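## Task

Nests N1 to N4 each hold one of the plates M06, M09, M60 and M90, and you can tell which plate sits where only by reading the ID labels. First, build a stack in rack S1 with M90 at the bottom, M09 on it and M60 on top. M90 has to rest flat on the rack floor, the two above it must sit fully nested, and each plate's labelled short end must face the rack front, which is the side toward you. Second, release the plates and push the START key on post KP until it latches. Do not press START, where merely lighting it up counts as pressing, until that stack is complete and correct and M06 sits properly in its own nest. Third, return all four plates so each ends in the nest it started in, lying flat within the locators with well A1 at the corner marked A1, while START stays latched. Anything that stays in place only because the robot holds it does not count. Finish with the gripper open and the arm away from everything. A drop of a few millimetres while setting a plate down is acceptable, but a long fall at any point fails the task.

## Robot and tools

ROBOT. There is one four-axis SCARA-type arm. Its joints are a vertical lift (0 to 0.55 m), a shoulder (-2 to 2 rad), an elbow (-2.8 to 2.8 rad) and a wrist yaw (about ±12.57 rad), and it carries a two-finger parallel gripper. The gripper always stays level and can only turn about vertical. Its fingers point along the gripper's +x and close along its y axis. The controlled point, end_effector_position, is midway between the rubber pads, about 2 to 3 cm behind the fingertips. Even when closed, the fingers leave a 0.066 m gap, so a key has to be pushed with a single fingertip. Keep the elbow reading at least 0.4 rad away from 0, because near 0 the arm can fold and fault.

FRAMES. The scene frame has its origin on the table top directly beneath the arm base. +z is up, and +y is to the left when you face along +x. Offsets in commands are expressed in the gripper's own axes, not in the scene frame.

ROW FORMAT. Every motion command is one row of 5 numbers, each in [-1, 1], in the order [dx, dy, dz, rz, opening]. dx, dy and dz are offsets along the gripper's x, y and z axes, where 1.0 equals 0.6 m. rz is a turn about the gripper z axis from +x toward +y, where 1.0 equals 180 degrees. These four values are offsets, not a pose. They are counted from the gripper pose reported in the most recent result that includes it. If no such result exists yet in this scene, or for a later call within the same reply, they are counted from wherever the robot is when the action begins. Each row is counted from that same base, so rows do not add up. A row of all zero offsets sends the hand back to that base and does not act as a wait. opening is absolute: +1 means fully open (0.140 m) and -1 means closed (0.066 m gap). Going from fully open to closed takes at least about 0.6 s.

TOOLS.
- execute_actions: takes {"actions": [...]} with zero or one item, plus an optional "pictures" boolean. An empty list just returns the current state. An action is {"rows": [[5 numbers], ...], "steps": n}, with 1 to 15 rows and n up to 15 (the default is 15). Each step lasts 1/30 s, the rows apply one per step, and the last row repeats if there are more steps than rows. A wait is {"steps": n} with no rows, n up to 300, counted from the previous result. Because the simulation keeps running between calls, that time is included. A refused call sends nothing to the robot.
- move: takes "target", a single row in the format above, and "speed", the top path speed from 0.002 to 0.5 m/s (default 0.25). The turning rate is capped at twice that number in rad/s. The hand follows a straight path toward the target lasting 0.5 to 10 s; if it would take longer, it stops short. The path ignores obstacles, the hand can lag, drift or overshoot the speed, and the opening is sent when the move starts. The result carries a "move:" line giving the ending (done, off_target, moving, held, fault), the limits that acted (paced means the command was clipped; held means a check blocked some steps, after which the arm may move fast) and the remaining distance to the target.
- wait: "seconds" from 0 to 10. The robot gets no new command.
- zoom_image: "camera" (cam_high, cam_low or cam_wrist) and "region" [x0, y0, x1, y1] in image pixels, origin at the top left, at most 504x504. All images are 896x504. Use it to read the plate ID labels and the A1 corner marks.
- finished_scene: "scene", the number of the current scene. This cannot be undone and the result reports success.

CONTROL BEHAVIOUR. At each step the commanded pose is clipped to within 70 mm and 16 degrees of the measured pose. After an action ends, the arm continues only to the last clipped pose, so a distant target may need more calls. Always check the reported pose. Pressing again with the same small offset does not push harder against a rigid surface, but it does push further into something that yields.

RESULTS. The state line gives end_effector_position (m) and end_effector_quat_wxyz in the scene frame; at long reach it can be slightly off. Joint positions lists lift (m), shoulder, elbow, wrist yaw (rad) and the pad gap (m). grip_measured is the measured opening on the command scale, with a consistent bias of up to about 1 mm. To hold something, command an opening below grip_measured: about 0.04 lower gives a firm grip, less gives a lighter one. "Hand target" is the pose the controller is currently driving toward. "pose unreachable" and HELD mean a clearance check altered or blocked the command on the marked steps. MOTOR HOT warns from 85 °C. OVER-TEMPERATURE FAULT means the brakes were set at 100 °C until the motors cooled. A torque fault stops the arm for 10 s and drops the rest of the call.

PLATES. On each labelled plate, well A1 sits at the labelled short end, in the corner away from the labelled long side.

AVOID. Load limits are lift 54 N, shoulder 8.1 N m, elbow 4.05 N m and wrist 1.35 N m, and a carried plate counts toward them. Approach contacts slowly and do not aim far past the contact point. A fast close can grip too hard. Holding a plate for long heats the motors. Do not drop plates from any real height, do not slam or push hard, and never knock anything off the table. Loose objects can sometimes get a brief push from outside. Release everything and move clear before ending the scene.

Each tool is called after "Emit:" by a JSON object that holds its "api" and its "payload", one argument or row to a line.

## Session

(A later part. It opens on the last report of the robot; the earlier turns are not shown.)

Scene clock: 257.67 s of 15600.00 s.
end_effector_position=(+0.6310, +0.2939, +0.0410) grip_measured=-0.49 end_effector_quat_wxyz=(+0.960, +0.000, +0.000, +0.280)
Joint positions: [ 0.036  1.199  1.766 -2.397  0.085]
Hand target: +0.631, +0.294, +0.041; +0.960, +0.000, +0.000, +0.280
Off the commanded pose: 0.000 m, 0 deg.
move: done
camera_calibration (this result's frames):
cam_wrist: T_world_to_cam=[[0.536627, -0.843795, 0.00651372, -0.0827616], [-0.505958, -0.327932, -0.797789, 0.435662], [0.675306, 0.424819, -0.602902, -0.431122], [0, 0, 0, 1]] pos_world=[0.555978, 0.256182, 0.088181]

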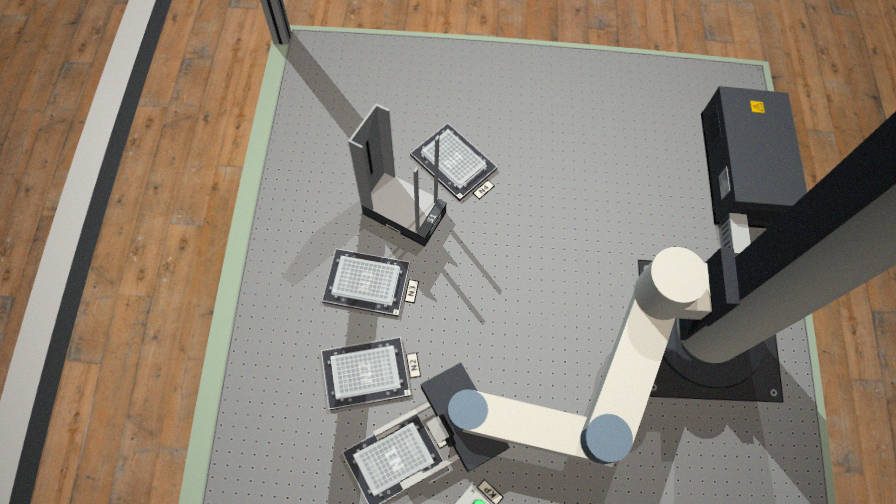

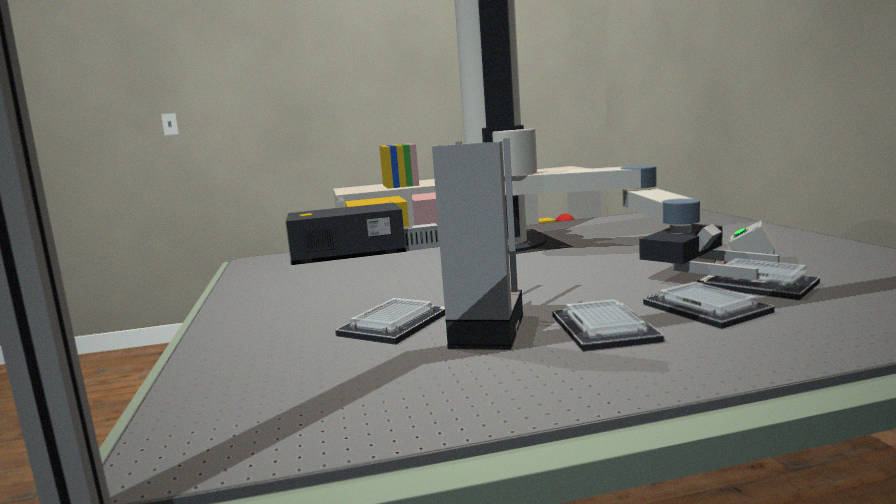

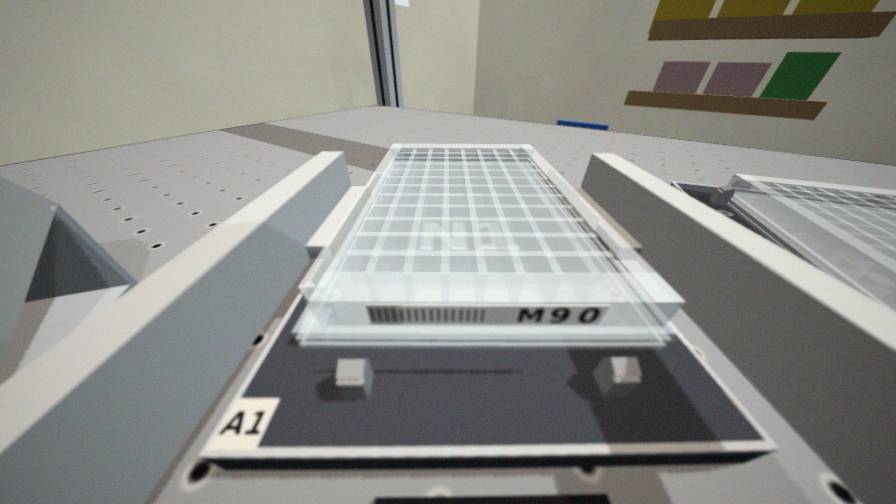

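Emit:
{"api": "move", "payload": {
  "target": [0,-0.0007,0,0,-0.6],
  "speed": 0.01
}}

Emit:
{"api": "move", "payload": {
  "target": [0,0,-0.0158,0,-0.6],
  "speed": 0.008
}}

Emit:
{"api": "move", "payload": {
  "target": [0,0,0,0,0.1]
}}

Emit:
{"api": "move", "payload": {
  "target": [0,0,0.1,0,0.1],
  "speed": 0.1
}}

Scene clock: 261.47 s of 15600.00 s.
end_effector_position=(+0.6312, +0.2936, +0.0410) grip_measured=-0.49 end_effector_quat_wxyz=(+0.960, +0.000, +0.000, +0.280)
Joint positions: [ 0.036  1.198  1.766 -2.397  0.085]
Hand target: +0.631, +0.294, +0.041; +0.960, +0.000, +0.000, +0.280
Off the commanded pose: 0.000 m, 0 deg.
After step 90, 0.10 s passed at rest.
move: done
camera_calibration (this result's frames):
cam_wrist: T_world_to_cam=[[0.536592, -0.843817, 0.00651372, -0.0830881], [-0.505972, -0.327911, -0.797789, 0.435664], [0.675323, 0.424791, -0.602902, -0.431127], [0, 0, 0, 1]] pos_world=[0.556168, 0.255887, 0.0881815]

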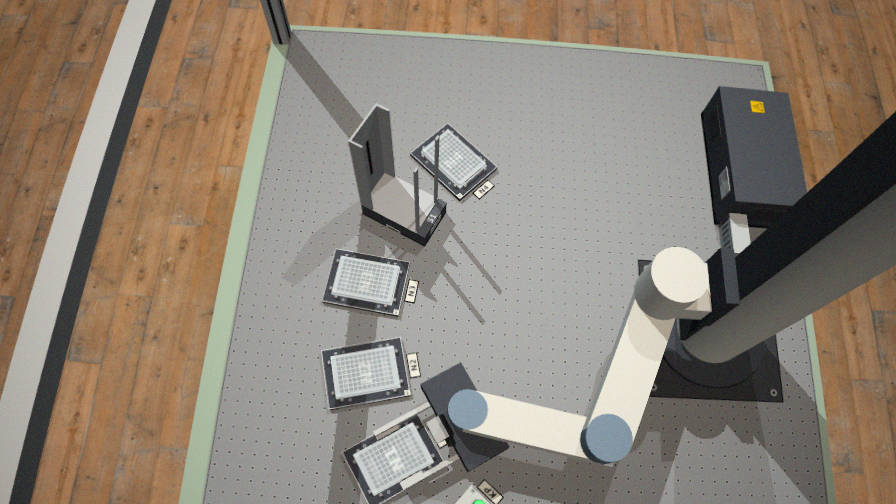

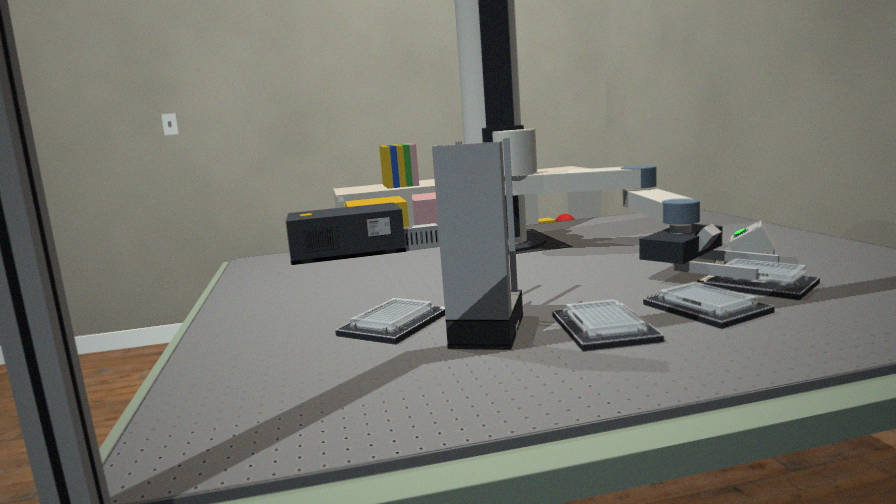

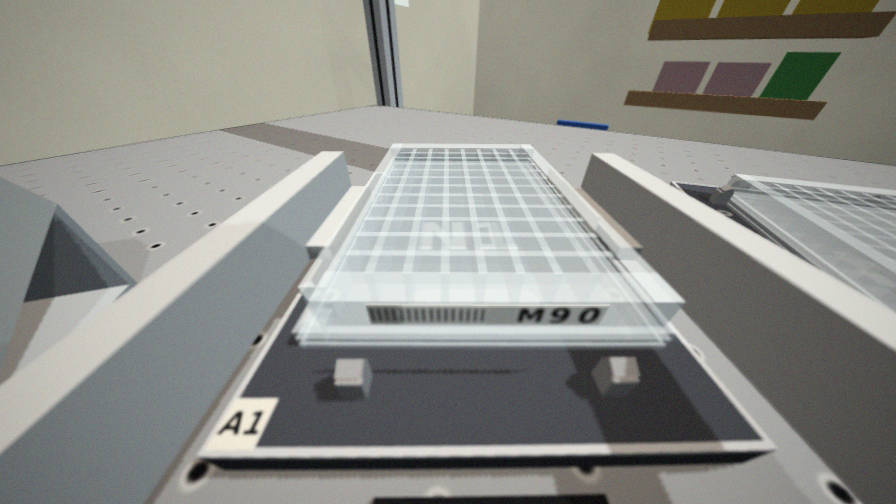

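Scene clock: 262.87 s of 15600.00 s.
end_effector_position=(+0.6312, +0.2935, +0.0315) grip_measured=-0.49 end_effector_quat_wxyz=(+0.960, +0.000, +0.000, +0.280)
Joint positions: [ 0.027  1.198  1.765 -2.396  0.085]
Hand target: +0.631, +0.294, +0.031; +0.960, +0.000, +0.000, +0.280
Off the commanded pose: 0.000 m, 0 deg.
move: done
camera_calibration (this result's frames):
cam_wrist: T_world_to_cam=[[0.536464, -0.843898, 0.00651372, -0.0830363], [-0.506022, -0.327834, -0.797789, 0.428126], [0.675388, 0.424689, -0.602902, -0.436804], [0, 0, 0, 1]] pos_world=[0.556199, 0.255786, 0.078745]

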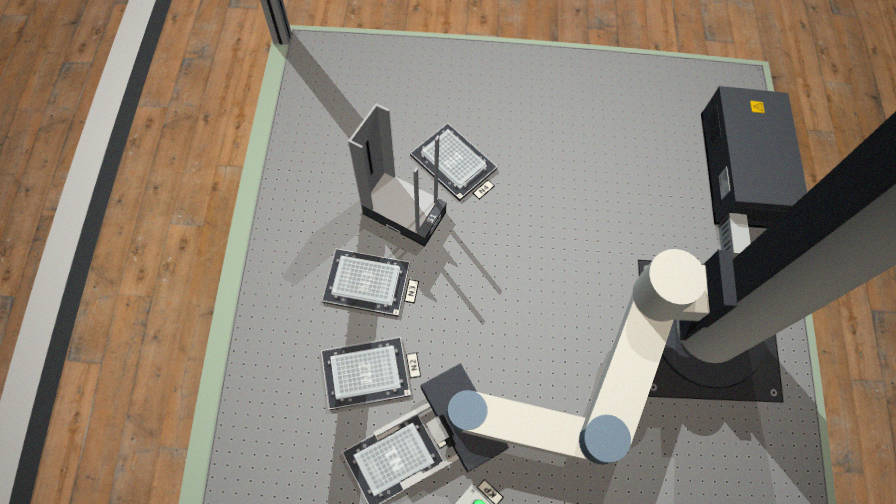

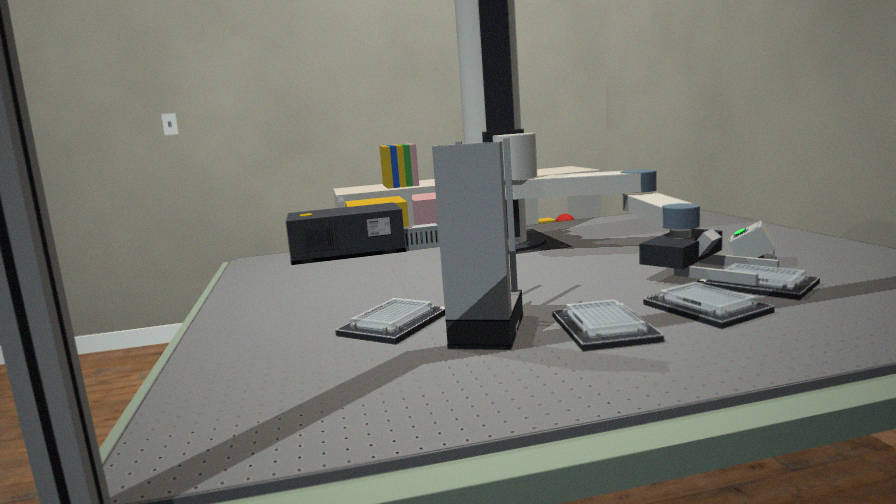

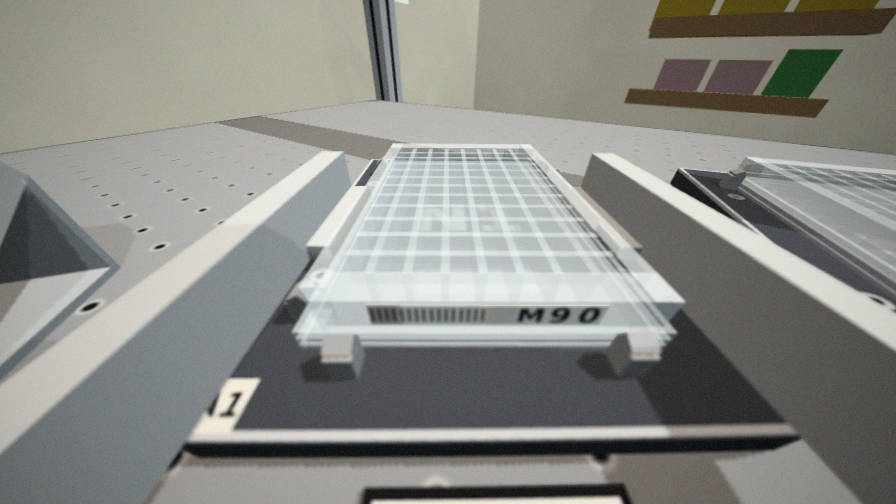

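Scene clock: 263.37 s of 15600.00 s.
end_effector_position=(+0.6312, +0.2935, +0.0315) grip_measured=+0.10 end_effector_quat_wxyz=(+0.960, +0.000, +0.000, +0.280)
Joint positions: [ 0.027  1.198  1.765 -2.396  0.107]
Hand target: +0.631, +0.294, +0.032; +0.960, +0.000, +0.000, +0.280
Off the commanded pose: 0.000 m, 0 deg.
move: done
camera_calibration (this result's frames):
cam_wrist: T_world_to_cam=[[0.536443, -0.843911, 0.00651372, -0.0830295], [-0.50603, -0.327822, -0.797789, 0.428126], [0.675398, 0.424672, -0.602902, -0.436804], [0, 0, 0, 1]] pos_world=[0.556202, 0.255778, 0.078745]

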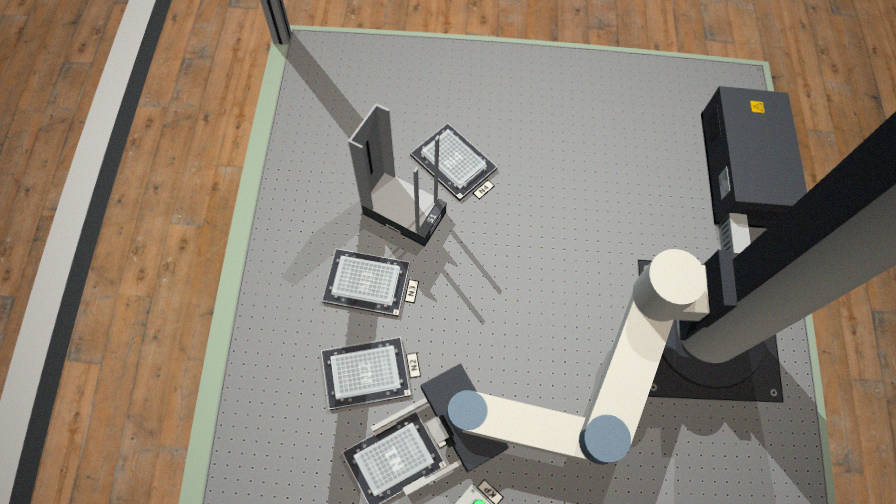

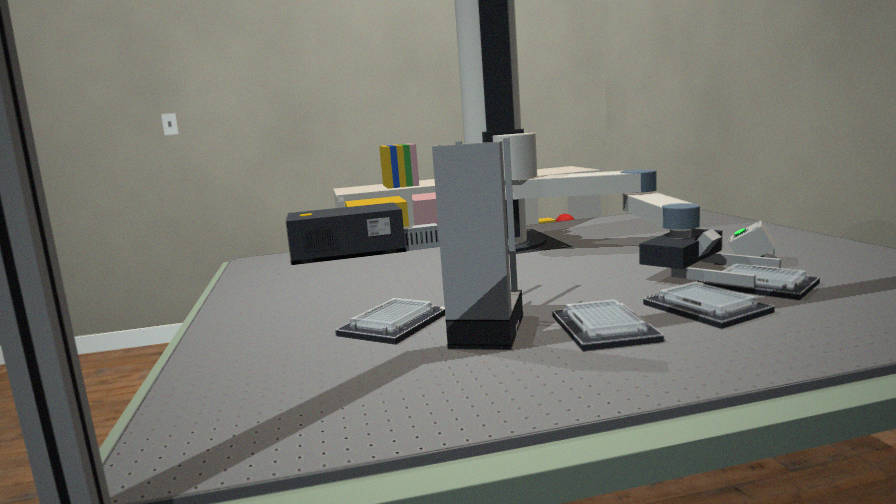

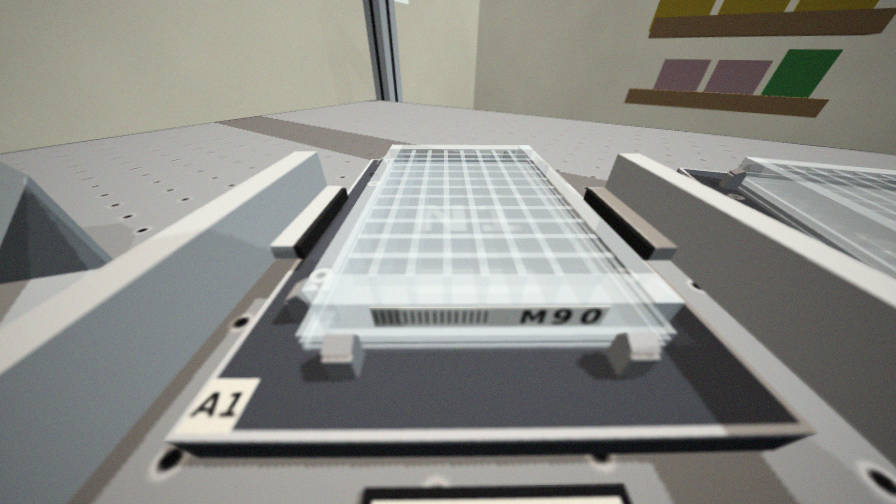

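Scene clock: 264.27 s of 15600.00 s.
end_effector_position=(+0.6312, +0.2935, +0.0916) grip_measured=+0.10 end_effector_quat_wxyz=(+0.960, +0.000, +0.000, +0.280)
Joint positions: [ 0.087  1.198  1.765 -2.396  0.107]
Hand target: +0.631, +0.294, +0.092; +0.960, +0.000, +0.000, +0.280
Off the commanded pose: 0.000 m, 0 deg.
move: done
camera_calibration (this result's frames):
cam_wrist: T_world_to_cam=[[0.536466, -0.843897, 0.00651372, -0.083431], [-0.506021, -0.327836, -0.797789, 0.476044], [0.675387, 0.42469, -0.602902, -0.400594], [0, 0, 0, 1]] pos_world=[0.556202, 0.255785, 0.138807]

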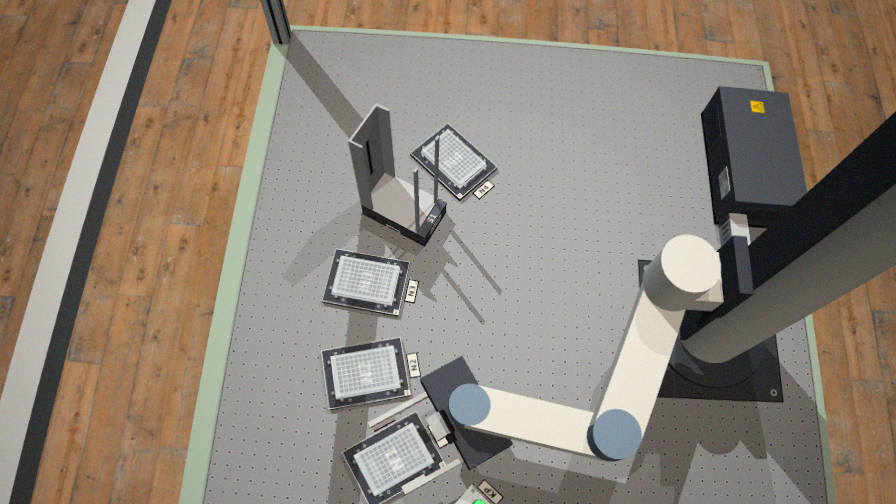

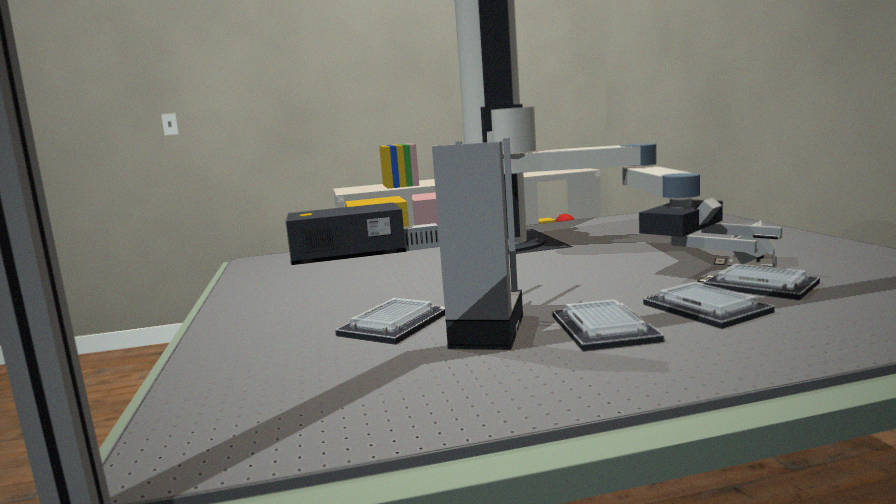

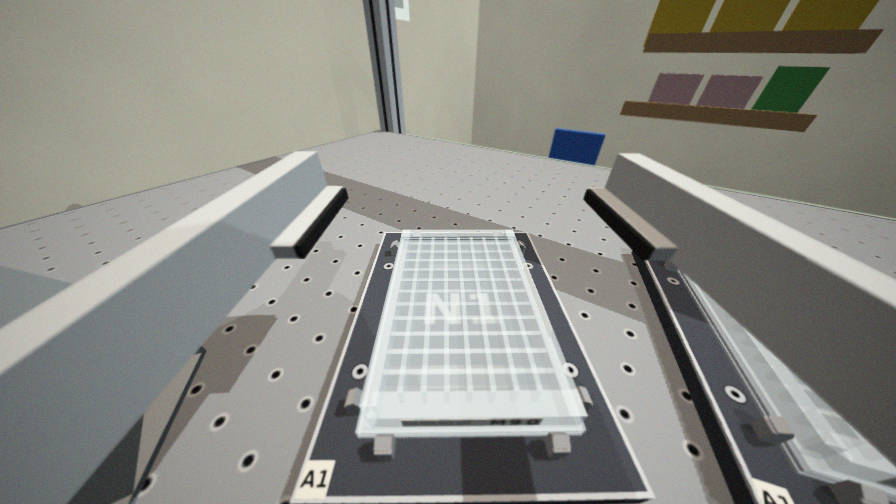

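Emit:
{"api": "finished_scene", "payload": {
  "scene": 2
}}

The scene is finished: the task was done.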